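# Place the loose plate upright in the dish rack

## Task

Take the plate lying flat on the counter and stand it on edge in an unoccupied slot of the dish rack, where it must end up motionless with the rack bearing its weight rather than the gripper. The plates already in the rack must still be upright in their own slots, and no plate may be jammed down below the rack's rails. The rack must finish resting on the counter on all four of its feet. The attempt fails if the plate drops at any moment or slides down in the gripper by more than a few millimetres. A result that holds only while the robot keeps holding it does not count.

## Robot and tools

Robot: a single six-joint arm with a two-finger parallel gripper. From base to tip the joints are waist, shoulder, elbow, forearm roll, wrist pitch and wrist roll. Joint ranges in rad: waist and forearm roll and wrist roll -6.283 to 6.283, shoulder -2.304 to 2.304, elbow -4.224 to 0.061, wrist pitch -2.164 to 2.164. Load limits in N m: waist 52.2, shoulder 52.2, elbow 43.5, forearm roll 23.4, wrist pitch 16.5, wrist roll 16.5. The weight of a held object adds to these loads.

Frames. The scene frame has its origin on the table surface straight below the arm base. +z is up, and +y is to the left when facing along +x. The base may sit slightly tilted. The gripper frame is separate: its +z runs out along the fingers, and the fingers open and close along its y axis. The reported end_effector_position lies between the finger pads when they are shut, roughly 2 cm short of the fingertips. Closing pushes the tips about 10 mm further along gripper +z.

execute_actions(actions): actions is a list of actions. Each action is a table of at most 15 rows, and each row covers one control step of 1/30 s. If a table has fewer rows, its final row repeats until 15 steps have run. A row is 7 numbers, each in [-1, 1], ordered dx, dy, dz, rx, ry, rz, opening. The first six are an offset in the gripper's own axes. They are measured from the gripper pose measured when that action began. For the first action in a call, that is the last pose a result reported. Every row in an action is relative to that same start, not to the row before it. Scale: 1.0 equals 0.6 m for dx, dy, dz and 180 degrees for rx, ry, rz, and the three angles form one rotation vector. opening is an absolute setting, not an offset: +1 is fully open (0.084 m) and -1 is shut. An empty list only fetches state and images.

move(target, speed, blocking): target is one 7-number row laid out like a row above. It is an offset in gripper axes from the pose shown in the latest result that had one, plus an absolute opening. The gripper follows a straight path toward it, lasting 0.5 to 10 s; beyond 10 s it halts short. Rotation takes the shorter direction. speed is the top path speed in m/s, 0.002 to 0.5, default 0.25; turning is capped at twice that value in rad/s. The path ignores obstacles, and the real hand lags, drifts and may overshoot speed, mostly near full reach. Faster contact strikes harder, and aiming further past a contact presses harder. The opening is sent when the move starts. With blocking=false you get a result after 0.5 s while the arm keeps going; execute_actions and further moves are refused until a result shows the move ended, so call wait or stop first.

wait(seconds): 0 to 10 s, holding the last command; it returns early if a running move ends. stop(): brakes the current move to rest; it needs some distance, more at speed, and the fingers continue moving. zoom_image(camera, region): camera is cam_head_left, cam_head_right or cam_low; region is [x0, y0, x1, y1] in pixels of that camera's last full image (672x504, origin top-left), no larger than 504 by 504. finished_scene(scene): closes the current scene by its number after the last command has been held; it cannot be reversed and reports success. Replying without any tool call ends everything.

Control limits. Every step, the commanded pose is trimmed to within 70 mm and 16 degrees of the measured pose, then reached by damped inverse kinematics that favours position over orientation. A distant target may need several actions, and after an action the arm only continues to the last trimmed pose. The elbow will not fully straighten. Joints move at most 3.14 rad/s, take 0.16 s to get up to speed, and arrive together.

Result lines. The state line gives end_effector_position (m), end_effector_quat_wxyz, and linear and angular velocities in the scene frame; the printed position can be off, more so at long reach. grip_measured is the current finger opening on the command scale. Hand target is the pose the controller is now chasing. A pose unreachable line means the clearance check, which treats any mount under the base as part of the arm, altered or blocked the command. The move: line reports how it ended (done near target, or off_target, moving, held, fault) plus the limits that applied and the distance left: held as the ending means the final step was blocked; limits=paced means the pose was trimmed; limits=held means some steps were blocked en route, after which the arm can jump well above speed. Joint torques follow joint order, include offsets and noise, and are nonzero even in free air.

Gripping. To hold something, command an opening clearly lower than grip_measured; a larger gap squeezes harder, up to about 24 N per pad for objects up to about 6 cm wide. Closing fast can overshoot and even spring the fingers open. Sending back the read grip_measured gives light pressure.

Things to avoid. Do not drop the plate or let it slide in the grip, do not knock anything off the table, and do not ram the rack or shove plates below the rails. Reaching a joint's load limit triggers a TORQUE FAULT: the arm stops, backs off slightly, holds for 10 s and skips the rest of the call. Holding loads heats motors; a MOTOR HOT line appears from 65 °C, and at 80 °C an OVER-TEMPERATURE FAULT brakes the arm until it cools. The robot holds its last command while you are writing. Objects may occasionally be nudged by outside pushes.

Cameras: cam_head_left, cam_head_right and cam_low, each 672x504, returned in that order; calibration (K, distortion, T_world_to_cam) is supplied and may be slightly off.

Each tool is called in YAML: its name, and indented under it one key for each argument.

## Session

execute_actions:
  actions: []

Scene clock: 0.00 s.
end_effector_position=(+0.7556, -0.1872, +0.3949) grip_measured=-1.00 end_effector_quat_wxyz=(+0.572, -0.090, +0.721, +0.381) end_effector_velocity=(+0.000, +0.000, -0.001) end_effector_angular_velocity=(+0.000, +0.001, +0.000)
Joint positions: [-0.099 -0.523 -1.164  2.181 -0.521  0.342  0.   ]
Joint velocities: [-0.001 -0.001 -0.    -0.001 -0.     0.001 -0.   ]
Joint torques (N m, as the arm reports them, + toward a larger angle): no reading
Motor temperatures (°C, as the motors report them): [25 26 29 31 32 29]
Hand target: +0.756, -0.187, +0.395; +0.572, -0.090, +0.721, +0.381

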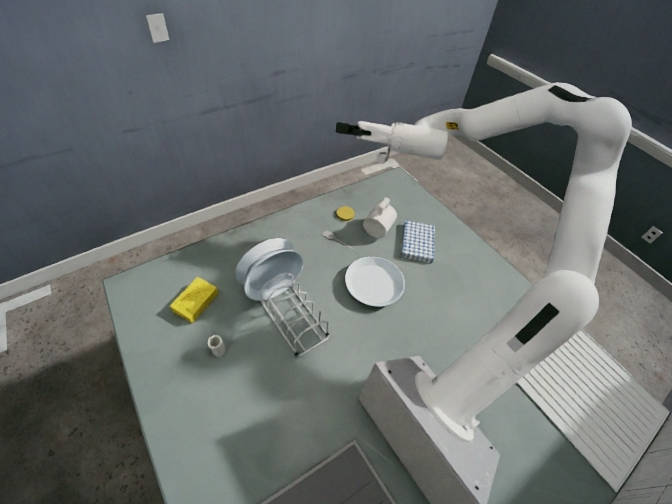

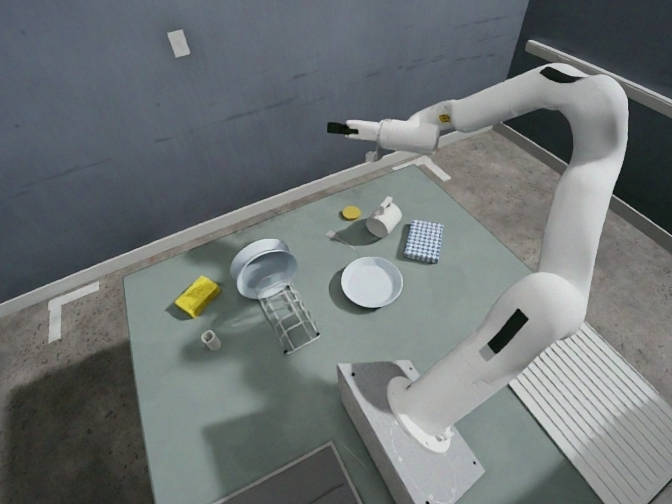

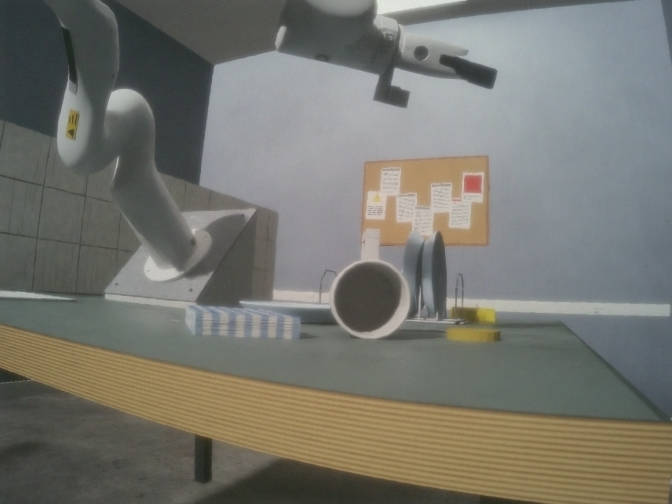

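zoom_image:
  camera: "cam_head_left"
  region: [220, 220, 440, 385]

zoom_image:
  camera: "cam_low"
  region: [220, 210, 500, 350]

zoom_image:
  camera: "cam_low"
  region: [340, 10, 520, 120]

Region (220, 220, 440, 385) of cam_head_left's 672x504 image, scaled by 2.291, with more detail than that image has; it fills the top 378 rows of this view, and the rest is white.

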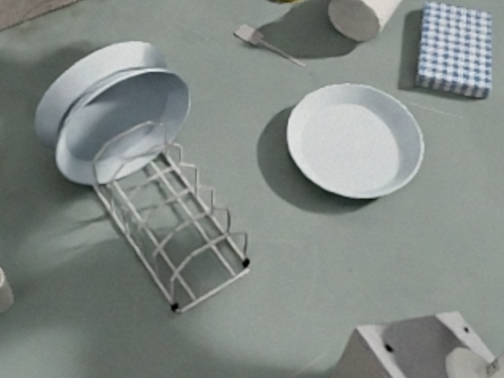

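Region (220, 210, 500, 350) of cam_low's 672x504 image, scaled by 1.800, with more detail than that image has.

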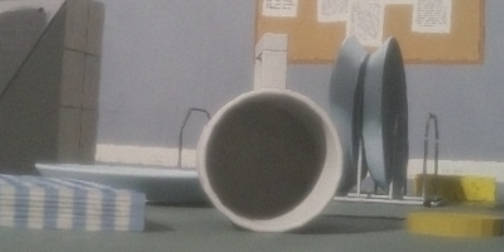

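Region (340, 10, 520, 120) of cam_low's 672x504 image, scaled by 2.800, with more detail than that image has.

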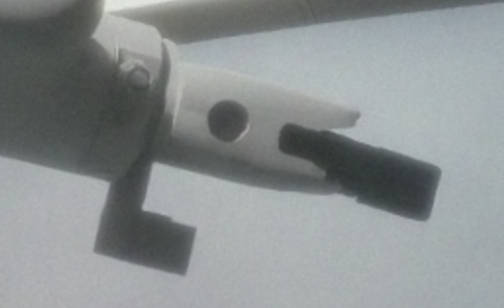

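move:
  target: [0.673,0.12,-0.622,0.1455,0.118,0.335,-0.3]

zoom_image:
  camera: "cam_low"
  region: [60, 190, 360, 350]

Scene clock: 38.57 s.
end_effector_position=(+0.3009, -0.2560, +0.0873) grip_measured=-0.32 end_effector_quat_wxyz=(+0.177, +0.340, +0.819, +0.427) end_effector_velocity=(-0.002, -0.001, -0.001) end_effector_angular_velocity=(+0.007, +0.004, -0.002)
Joint positions: [-0.935 -0.021 -0.228  2.101 -0.496  0.728  0.03 ]
Joint velocities: [-0.011 -0.001 -0.002 -0.02  -0.001  0.016 -0.   ]
Joint torques (N m, as the arm reports them, + toward a larger angle): [10.5  19.97 -0.66 -0.7  -0.81  0.11]
Motor temperatures (°C, as the motors report them): [25 27 30 31 32 29]
Hand target: +0.301, -0.256, +0.087; +0.177, +0.340, +0.819, +0.427
Off the commanded pose: 0.002 m, 0 deg.
move: done

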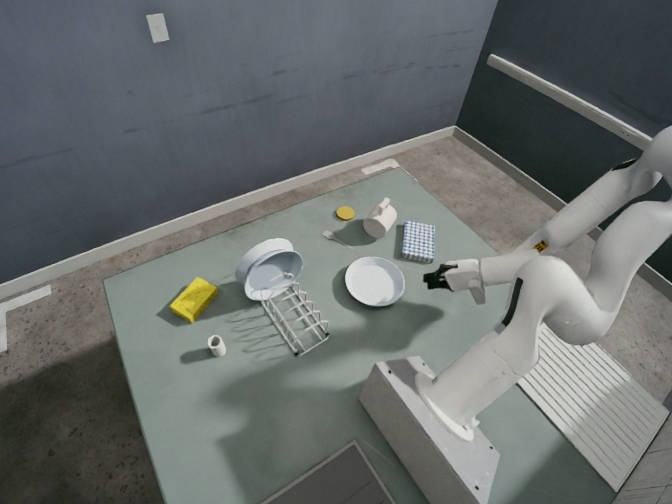

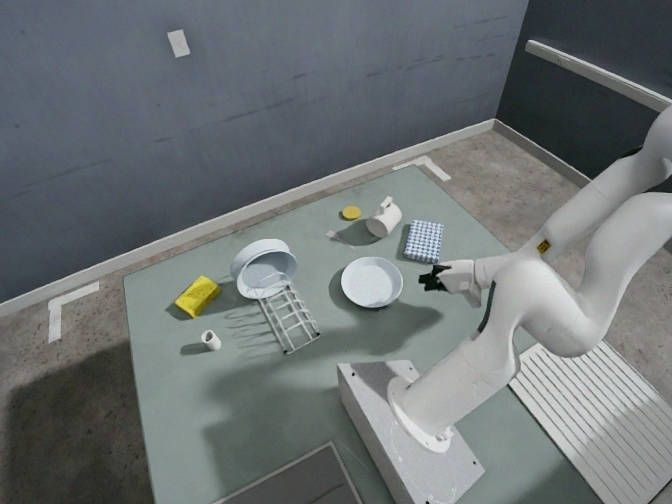

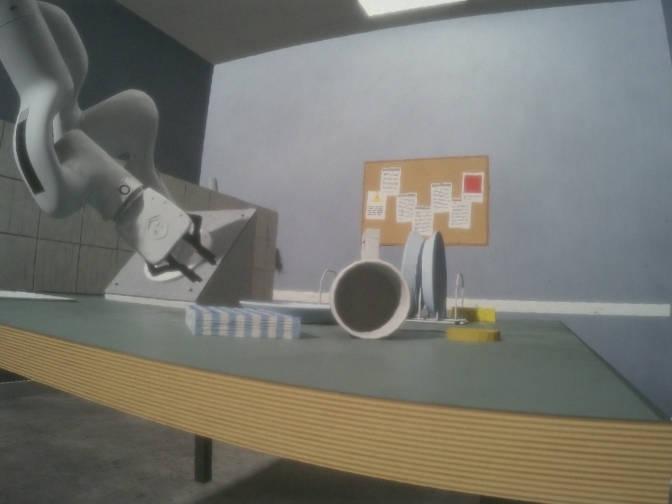

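Region (60, 190, 360, 350) of cam_low's 672x504 image, scaled by 1.680, with more detail than that image has; it fills the top 269 rows of this view, and the rest is white.

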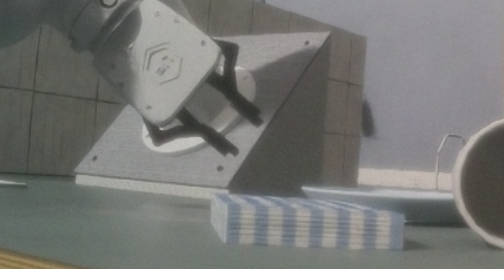

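move:
  target: [0,0.008,0.12,0,0,0,-0.3]
  speed: 0.08

zoom_image:
  camera: "cam_low"
  region: [160, 240, 340, 340]

zoom_image:
  camera: "cam_head_left"
  region: [340, 240, 480, 330]

Scene clock: 48.03 s.
end_effector_position=(+0.3444, -0.2130, +0.0502) grip_measured=-0.32 end_effector_quat_wxyz=(+0.178, +0.340, +0.819, +0.427) end_effector_velocity=(+0.002, +0.001, -0.001) end_effector_angular_velocity=(-0.001, -0.001, -0.002)
Joint positions: [-0.812 -0.308 -0.318  2.478 -0.617  0.43   0.03 ]
Joint velocities: [ 0.005 -0.008 -0.003  0.011 -0.006 -0.007  0.   ]
Joint torques (N m, as the arm reports them, + toward a larger angle): [14.68 19.64  1.46 -1.77  0.17  0.03]
Motor temperatures (°C, as the motors report them): [25 27 30 31 32 29]
Hand target: +0.345, -0.213, +0.050; +0.177, +0.340, +0.819, +0.427
Off the commanded pose: 0.001 m, 0 deg.
move: done

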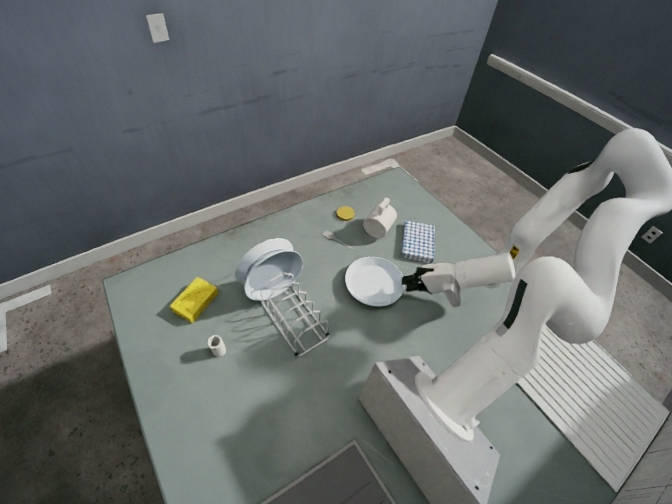

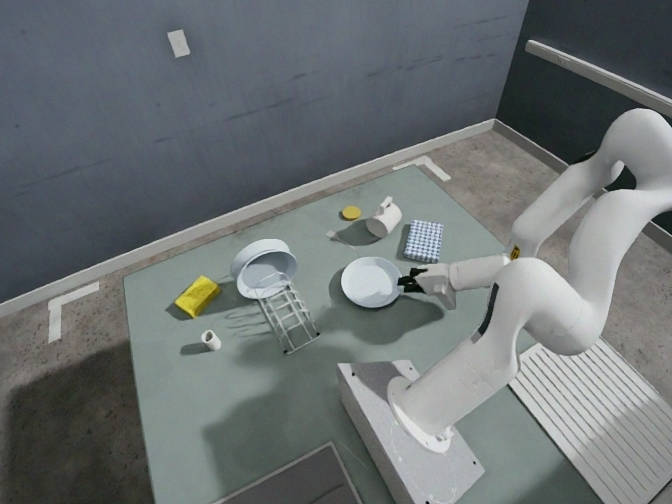

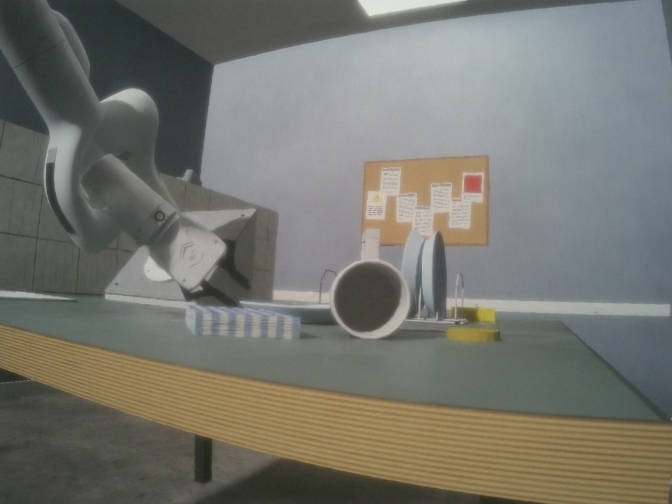

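Region (160, 240, 340, 340) of cam_low's 672x504 image, scaled by 2.800, with more detail than that image has.

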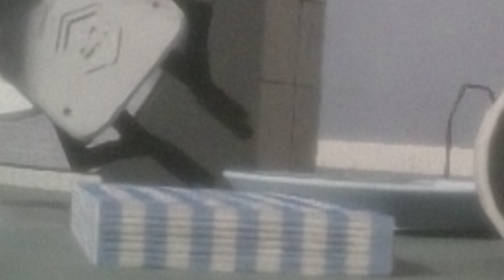

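Region (340, 240, 480, 330) of cam_head_left's 672x504 image, scaled by 3.600, with more detail than that image has; it fills the top 324 rows of this view, and the rest is white.

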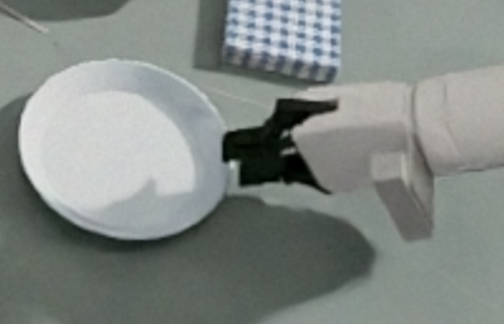

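move:
  target: [0,0,0.045,0,0,0,-0.3]
  speed: 0.03

move:
  target: [0,-0.004,0.018,0,0,0,-0.55]
  speed: 0.02

zoom_image:
  camera: "cam_low"
  region: [160, 240, 340, 340]

zoom_image:
  camera: "cam_head_left"
  region: [340, 240, 480, 330]

Scene clock: 59.70 s.
end_effector_position=(+0.3599, -0.1977, +0.0349) grip_measured=-0.32 end_effector_quat_wxyz=(+0.178, +0.340, +0.819, +0.427) end_effector_velocity=(+0.001, +0.002, -0.001) end_effector_angular_velocity=(+0.000, -0.000, +0.001)
Joint positions: [-0.778 -0.408 -0.362  2.554 -0.662  0.376  0.03 ]
Joint velocities: [ 0.003 -0.01  -0.004  0.006 -0.005 -0.005 -0.   ]
Joint torques (N m, as the arm reports them, + toward a larger angle): [13.87 18.6   2.94 -0.88 -0.27  0.11]
Motor temperatures (°C, as the motors report them): [25 27 30 31 32 29]
Hand target: +0.360, -0.197, +0.035; +0.178, +0.340, +0.819, +0.427
Off the commanded pose: 0.000 m, 0 deg.
move: done

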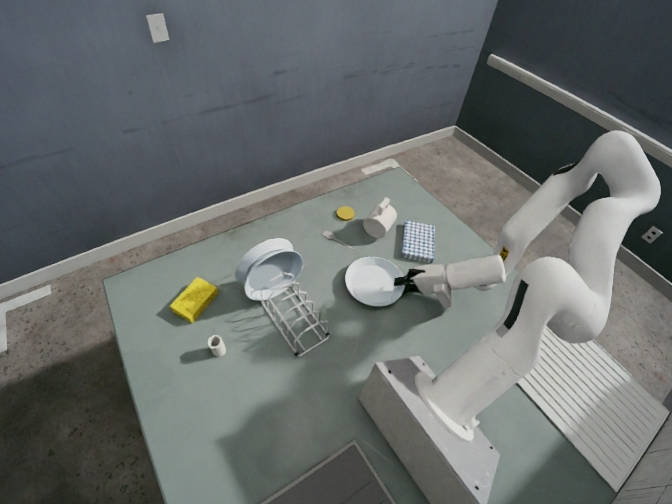

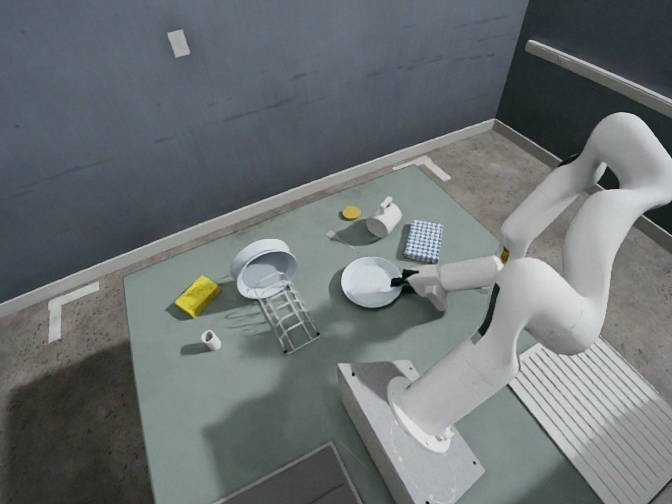

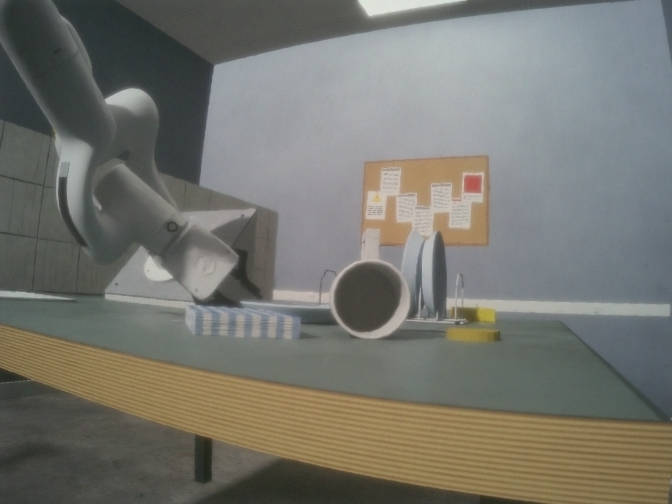

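Scene clock: 60.53 s.
end_effector_position=(+0.3651, -0.1925, +0.0271) grip_measured=-0.57 end_effector_quat_wxyz=(+0.178, +0.340, +0.819, +0.427) end_effector_velocity=(+0.002, +0.001, -0.001) end_effector_angular_velocity=(-0.002, -0.004, -0.001)
Joint positions: [-0.773 -0.449 -0.383  2.572 -0.68   0.359  0.019]
Joint velocities: [ 0.003 -0.007 -0.004  0.004 -0.006 -0.004 -0.   ]
Joint torques (N m, as the arm reports them, + toward a larger angle): [13.17 22.36  1.63 -1.31  0.02 -0.2 ]
Motor temperatures (°C, as the motors report them): [25 27 30 31 32 29]
Hand target: +0.365, -0.192, +0.027; +0.178, +0.340, +0.819, +0.427
Off the commanded pose: 0.000 m, 0 deg.
move: done

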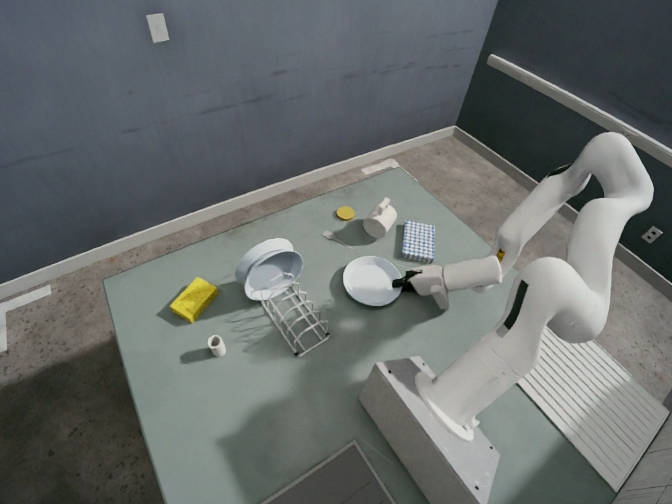

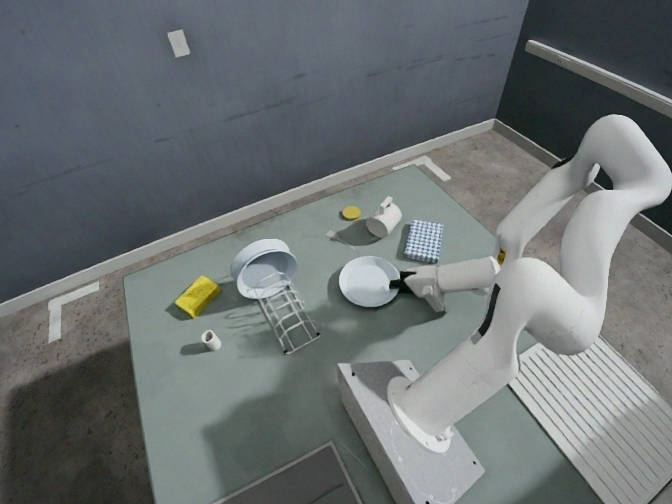

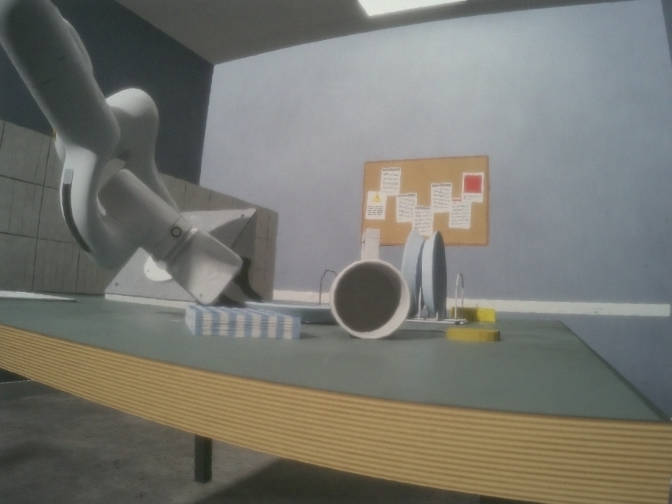

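Region (160, 240, 340, 340) of cam_low's 672x504 image, scaled by 2.800, with more detail than that image has.

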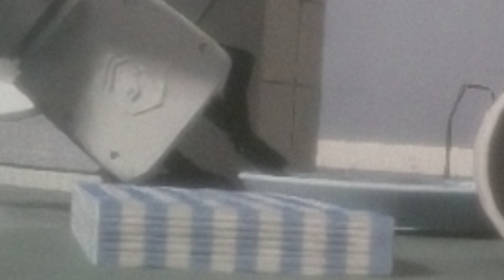

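Region (340, 240, 480, 330) of cam_head_left's 672x504 image, scaled by 3.600, with more detail than that image has; it fills the top 324 rows of this view, and the rest is white.

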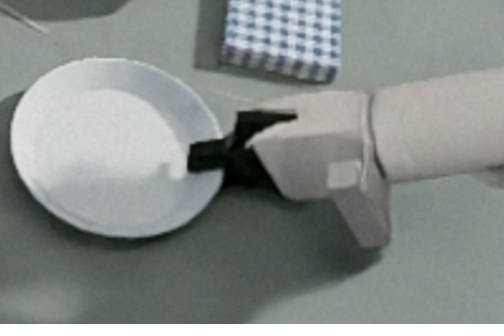

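move:
  target: [0,-0.004,0.008,0.055,0,0,-0.55]
  speed: 0.04

execute_actions:
  actions:
    - [[0,-0.004,0,0,0,0,-0.7]]
    - [[0,-0.003,0,0,0,0,-0.85]]
    - [[0,0,0,0,0,0,-1]]
    - [[0,0,0,0,0,0,-1]]

zoom_image:
  camera: "cam_head_left"
  region: [340, 240, 480, 330]

Scene clock: 76.70 s.
end_effector_position=(+0.3668, -0.1907, +0.0222) grip_measured=-0.79 end_effector_quat_wxyz=(+0.148, +0.354, +0.853, +0.355) end_effector_velocity=(+0.000, +0.001, +0.000) end_effector_angular_velocity=(-0.005, +0.003, +0.001)
Joint positions: [-0.635 -0.435 -0.372  2.971 -0.636  0.157  0.009]
Joint velocities: [ 0.006 -0.001  0.     0.015 -0.    -0.009 -0.   ]
Joint torques (N m, as the arm reports them, + toward a larger angle): [ 1.3   3.36 -4.44  2.67  1.7  -0.2 ]
Motor temperatures (°C, as the motors report them): [25 27 30 31 32 29]
Hand target: +0.367, -0.191, +0.022; +0.148, +0.354, +0.853, +0.354
Off the commanded pose: 0.000 m, 0 deg.
move: done

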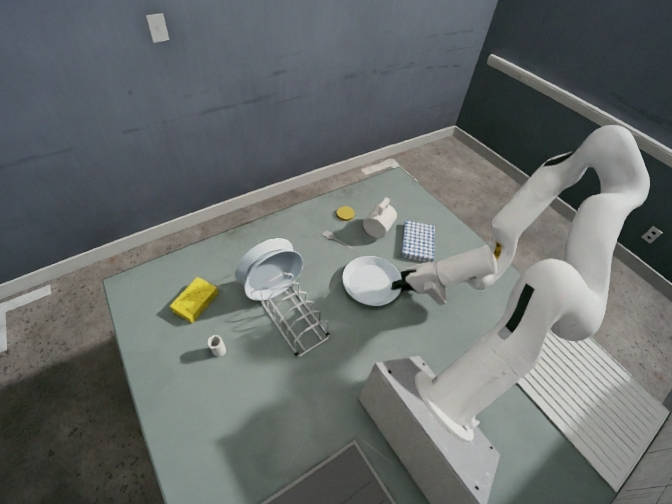

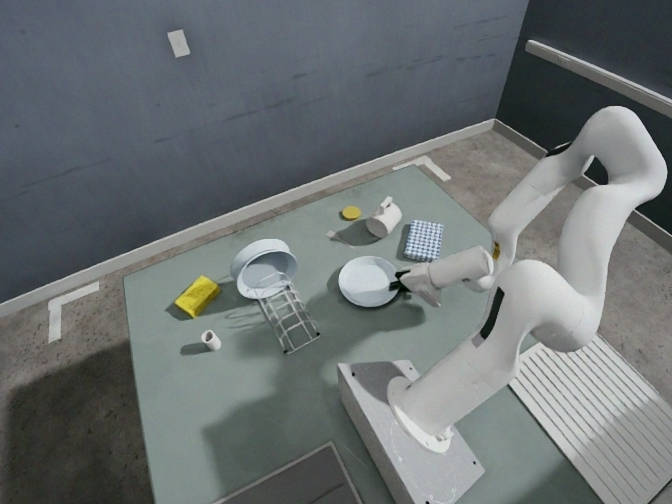

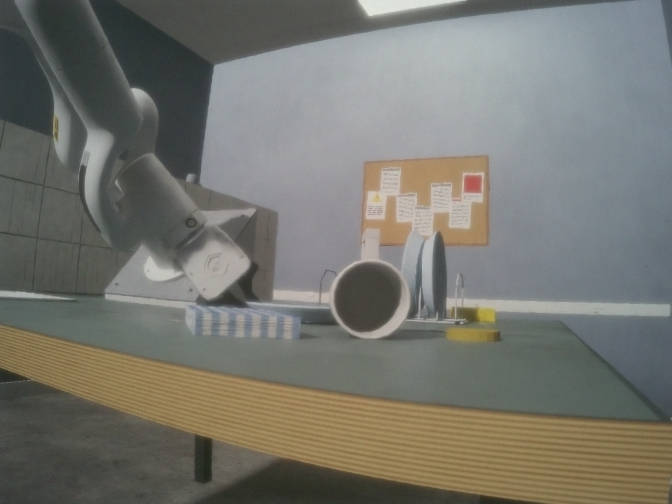

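Scene clock: 78.70 s.
end_effector_position=(+0.3657, -0.1917, +0.0207) grip_measured=-0.89 end_effector_quat_wxyz=(+0.150, +0.349, +0.853, +0.357) end_effector_velocity=(+0.000, -0.001, +0.000) end_effector_angular_velocity=(-0.002, -0.001, -0.001)
Joint positions: [-0.648 -0.437 -0.373  2.949 -0.637  0.156  0.005]
Joint velocities: [-0.     0.001  0.     0.001 -0.001 -0.002 -0.   ]
Joint torques (N m, as the arm reports them, + toward a larger angle): [ 3.12 10.33 -4.04  3.85  1.79 -0.16]
Motor temperatures (°C, as the motors report them): [25 27 30 31 32 29]
Hand target: +0.366, -0.192, +0.021; +0.150, +0.350, +0.853, +0.357
Off the commanded pose: 0.000 m, 0 deg.

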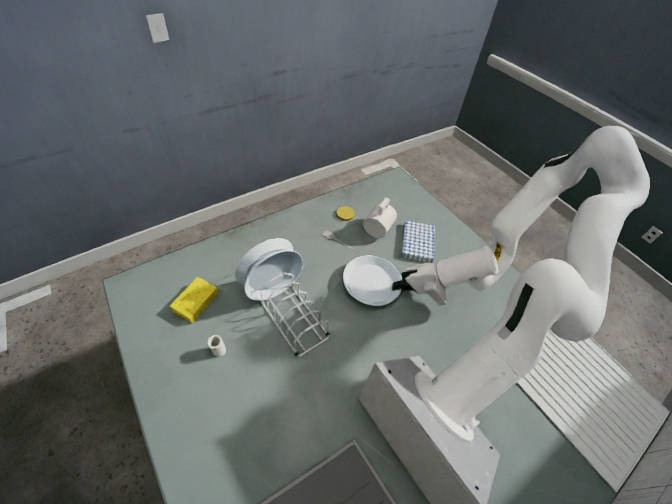

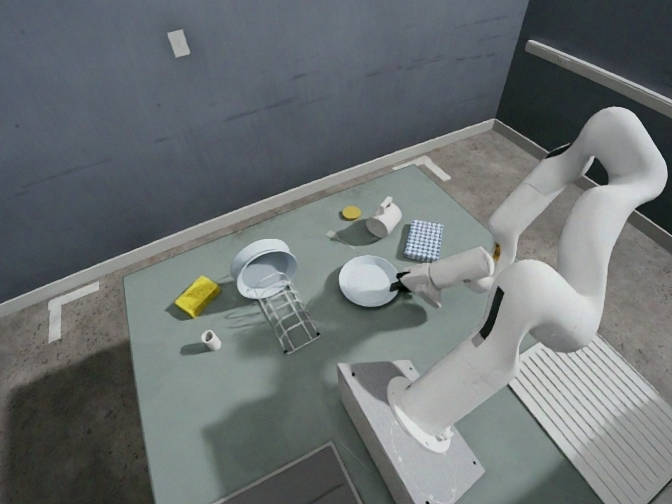

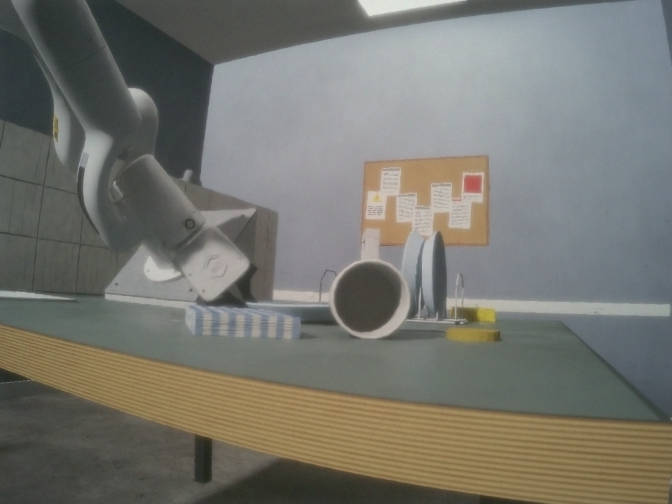

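Region (340, 240, 480, 330) of cam_head_left's 672x504 image, scaled by 3.600, with more detail than that image has; it fills the top 324 rows of this view, and the rest is white.

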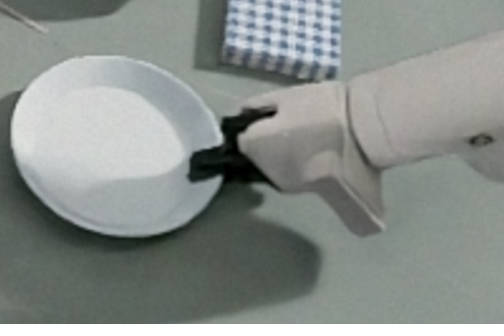

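move:
  target: [0,0.153,-0.153,0.25,0,0,-1]
  speed: 0.06

Scene clock: 91.80 s.
end_effector_position=(+0.3641, -0.1927, +0.1493) grip_measured=-0.89 end_effector_quat_wxyz=(+0.007, +0.381, +0.925, +0.002) end_effector_velocity=(-0.000, -0.000, +0.002) end_effector_angular_velocity=(-0.011, +0.010, +0.001)
Joint positions: [ 0.136 -0.407 -0.561  5.027 -0.89  -0.969  0.005]
Joint velocities: [ 0.006 -0.006 -0.008  0.019 -0.014 -0.011 -0.   ]
Joint torques (N m, as the arm reports them, + toward a larger angle): [ 16.33  14.87 -12.31  -1.46   0.41  -0.02]
Motor temperatures (°C, as the motors report them): [25 27 30 31 32 29]
Hand target: +0.364, -0.193, +0.149; +0.007, +0.381, +0.925, +0.001
Off the commanded pose: 0.001 m, 0 deg.
move: done

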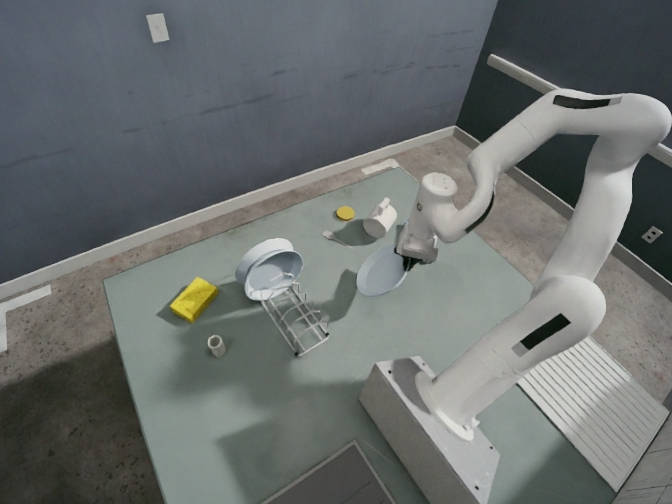

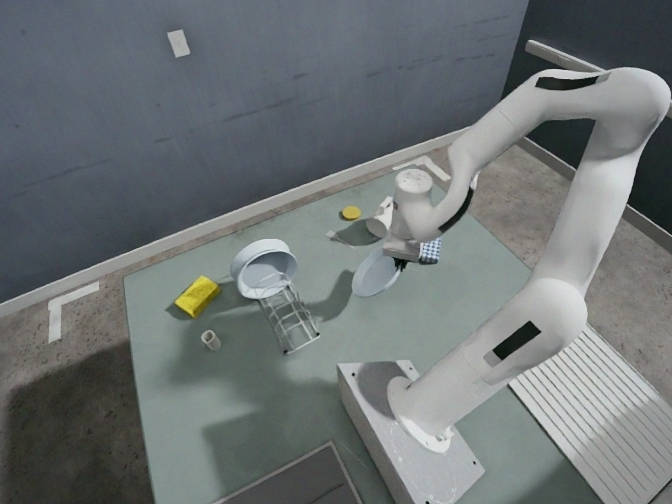

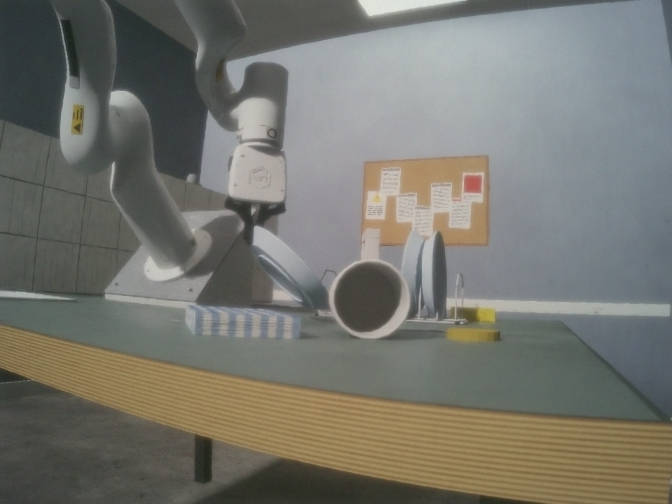

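move:
  target: [-0.05,0.27,-0.32,0,0,-0.761,-1]
  speed: 0.15

move:
  target: [-0.42,0.05,0,0.25,0,0,-1]
  speed: 0.1

zoom_image:
  camera: "cam_head_left"
  region: [200, 170, 440, 370]

zoom_image:
  camera: "cam_low"
  region: [260, 120, 500, 340]

Scene clock: 108.00 s.
end_effector_position=(+0.4970, -0.0989, +0.3427) grip_measured=-0.89 end_effector_quat_wxyz=(-0.004, +0.720, -0.694, +0.006) end_effector_velocity=(+0.000, +0.000, +0.001) end_effector_angular_velocity=(-0.001, +0.002, +0.012)
Joint positions: [ 0.449 -0.628 -1.14   5.48  -1.163 -3.649  0.005]
Joint velocities: [ 0.    -0.002 -0.004  0.003 -0.003 -0.014  0.   ]
Joint torques (N m, as the arm reports them, + toward a larger angle): [ 24.33  18.22 -19.22  -0.38   0.19  -0.23]
Motor temperatures (°C, as the motors report them): [25 27 30 31 32 29]
Hand target: +0.497, -0.099, +0.343; -0.004, +0.721, -0.693, +0.006
Off the commanded pose: 0.001 m, 0 deg.
move: done

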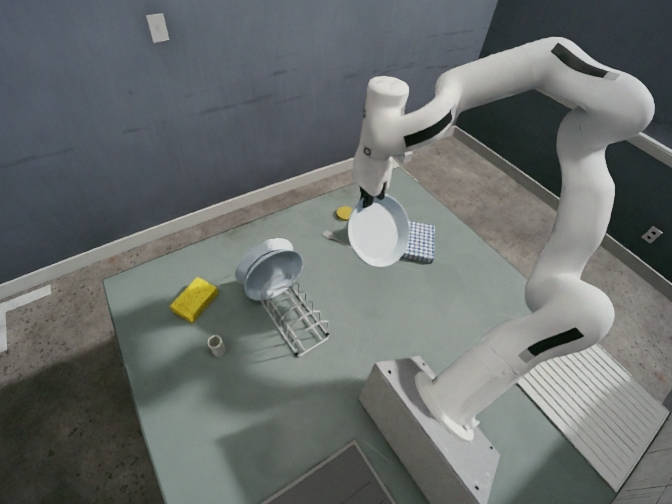

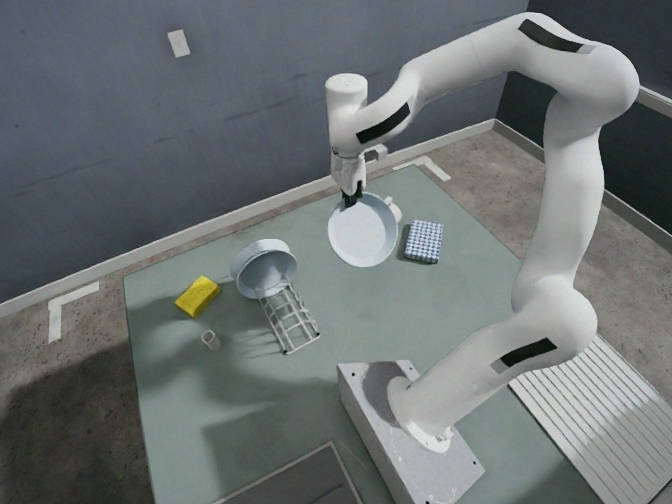

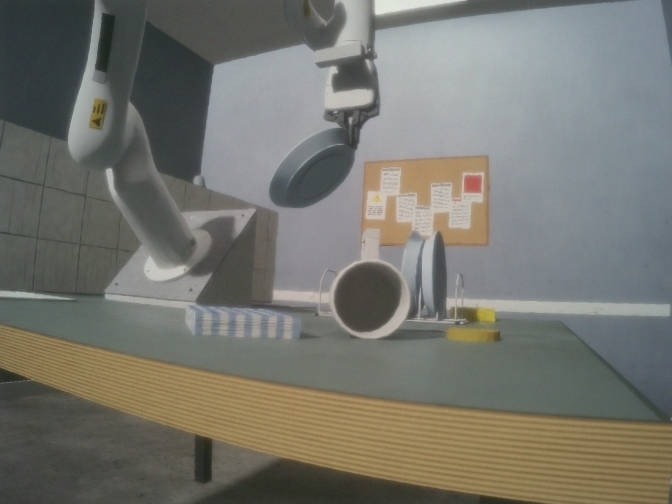

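Scene clock: 112.37 s.
end_effector_position=(+0.4576, +0.1513, +0.3422) grip_measured=-0.89 end_effector_quat_wxyz=(-0.280, +0.664, -0.639, +0.270) end_effector_velocity=(+0.000, +0.002, +0.000) end_effector_angular_velocity=(+0.002, -0.008, -0.002)
Joint positions: [ 0.869 -1.    -1.004  4.7   -1.072 -2.601  0.005]
Joint velocities: [ 0.002 -0.006 -0.002 -0.008 -0.005  0.011 -0.   ]
Joint torques (N m, as the arm reports them, + toward a larger angle): [ 18.93  23.11 -21.24  -1.94  -0.32  -0.36]
Motor temperatures (°C, as the motors report them): [25 27 30 31 32 29]
Hand target: +0.458, +0.152, +0.342; -0.280, +0.664, -0.639, +0.271
Off the commanded pose: 0.001 m, 0 deg.
move: done

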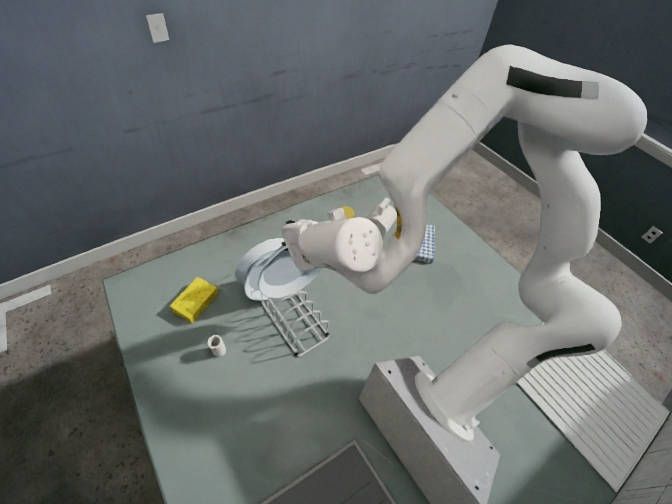

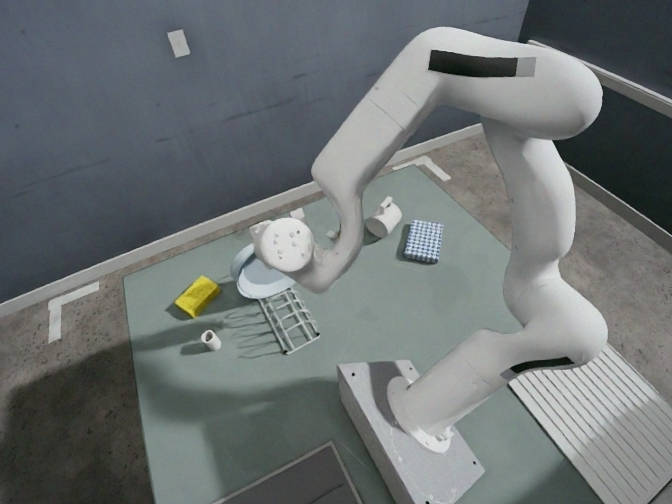

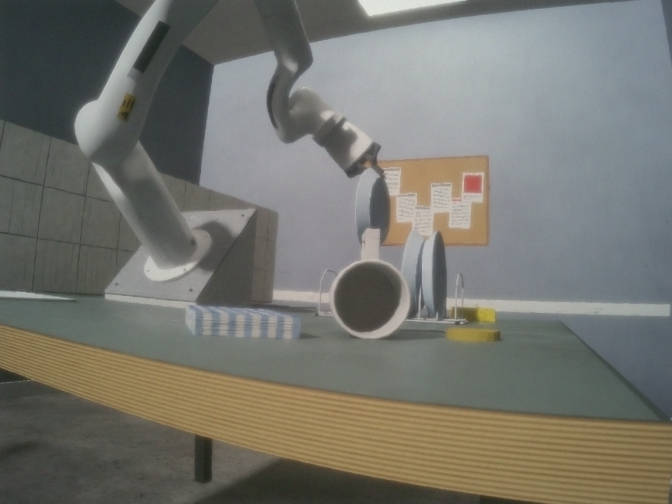

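Region (200, 170, 440, 370) of cam_head_left's 672x504 image, scaled by 2.100, with more detail than that image has.

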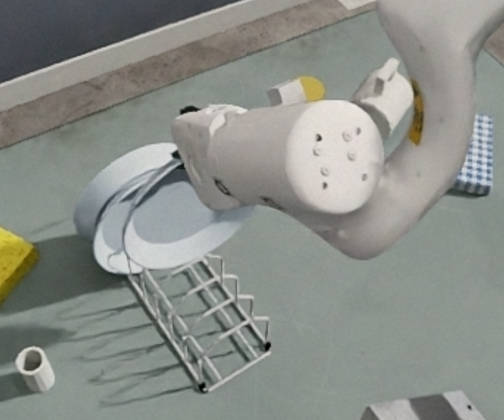

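Region (260, 120, 500, 340) of cam_low's 672x504 image, scaled by 2.100, with more detail than that image has; it fills the top 462 rows of this view, and the rest is white.

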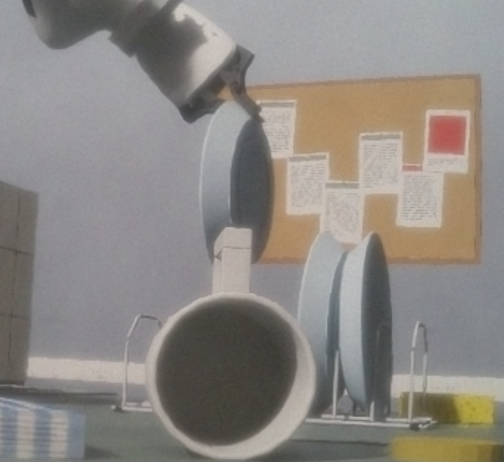

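move:
  target: [-0.011,0.138,-0.05,0,0,0,-1]
  speed: 0.06

zoom_image:
  camera: "cam_head_left"
  region: [240, 250, 380, 370]

zoom_image:
  camera: "cam_low"
  region: [270, 170, 430, 330]

zoom_image:
  camera: "cam_head_right"
  region: [220, 250, 360, 370]

Scene clock: 126.03 s.
end_effector_position=(+0.3786, +0.1547, +0.3039) grip_measured=-0.89 end_effector_quat_wxyz=(-0.280, +0.664, -0.639, +0.270) end_effector_velocity=(-0.002, +0.000, -0.003) end_effector_angular_velocity=(+0.001, +0.004, +0.001)
Joint positions: [ 0.986 -1.028 -0.869  4.728 -1.063 -2.416  0.005]
Joint velocities: [ 0.002 -0.002  0.003  0.001  0.004  0.005 -0.   ]
Joint torques (N m, as the arm reports them, + toward a larger angle): [ 12.83  23.2  -20.33  -2.66  -0.75  -0.33]
Motor temperatures (°C, as the motors report them): [25 27 31 31 32 29]
Hand target: +0.378, +0.155, +0.304; -0.280, +0.664, -0.639, +0.270
Off the commanded pose: 0.000 m, 0 deg.
move: done

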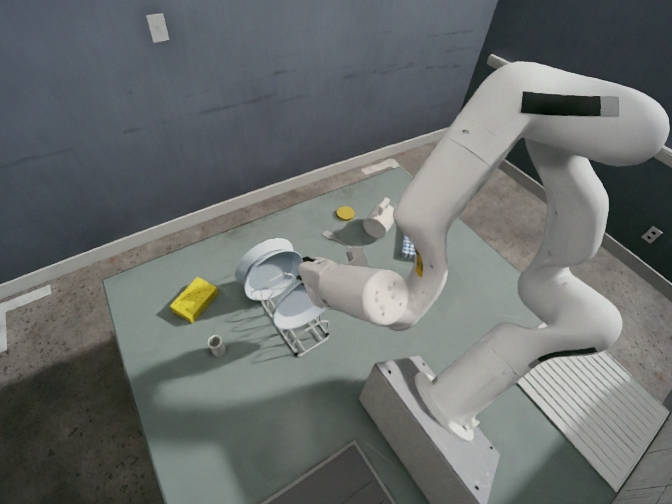

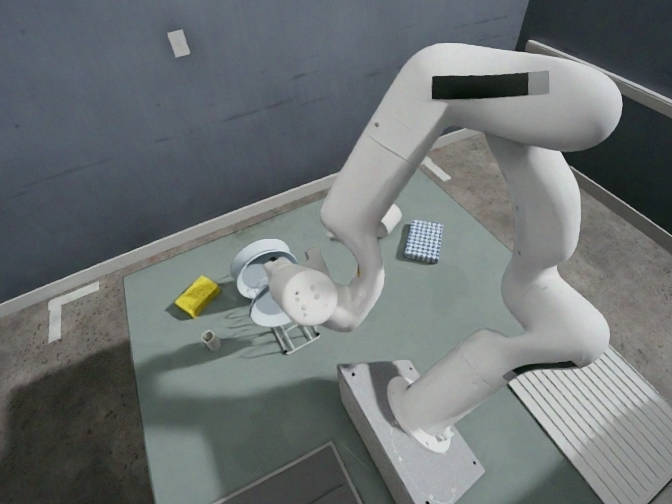

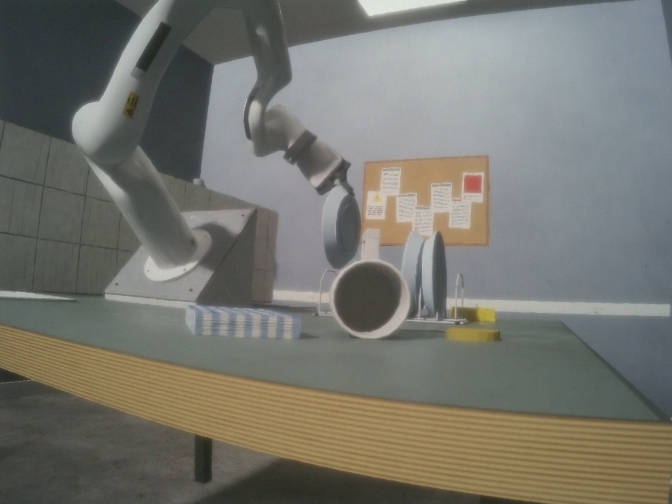

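Region (240, 250, 380, 370) of cam_head_left's 672x504 image, scaled by 3.600, with more detail than that image has; it fills the top 432 rows of this view, and the rest is white.

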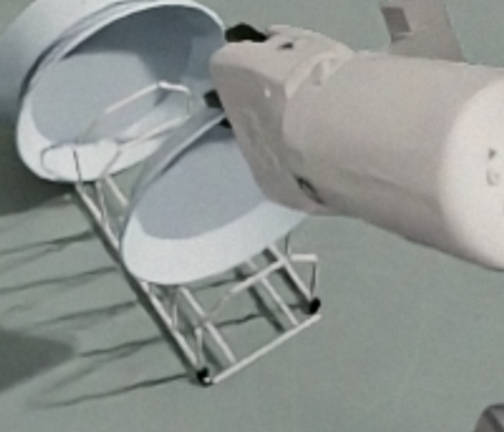

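Region (270, 170, 430, 330) of cam_low's 672x504 image, scaled by 3.150, with more detail than that image has.

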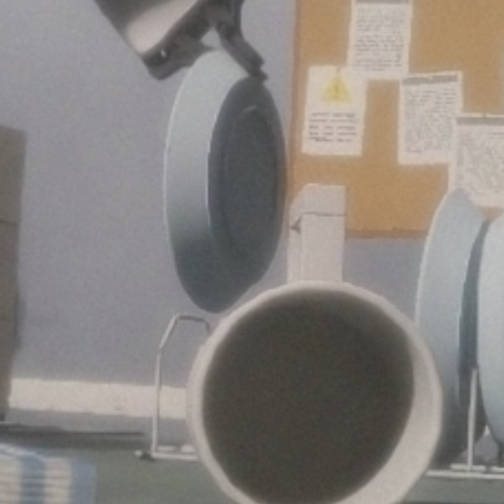

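Region (220, 250, 360, 370) of cam_head_right's 672x504 image, scaled by 3.600, with more detail than that image has; it fills the top 432 rows of this view, and the rest is white.

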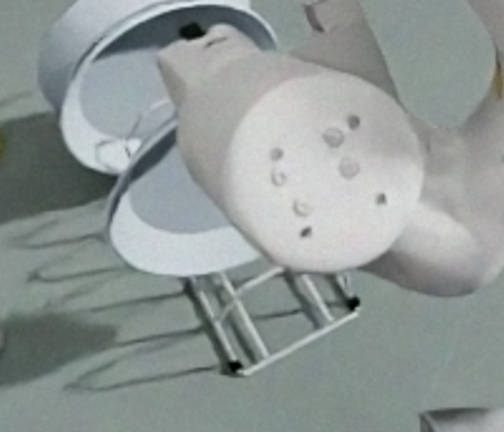

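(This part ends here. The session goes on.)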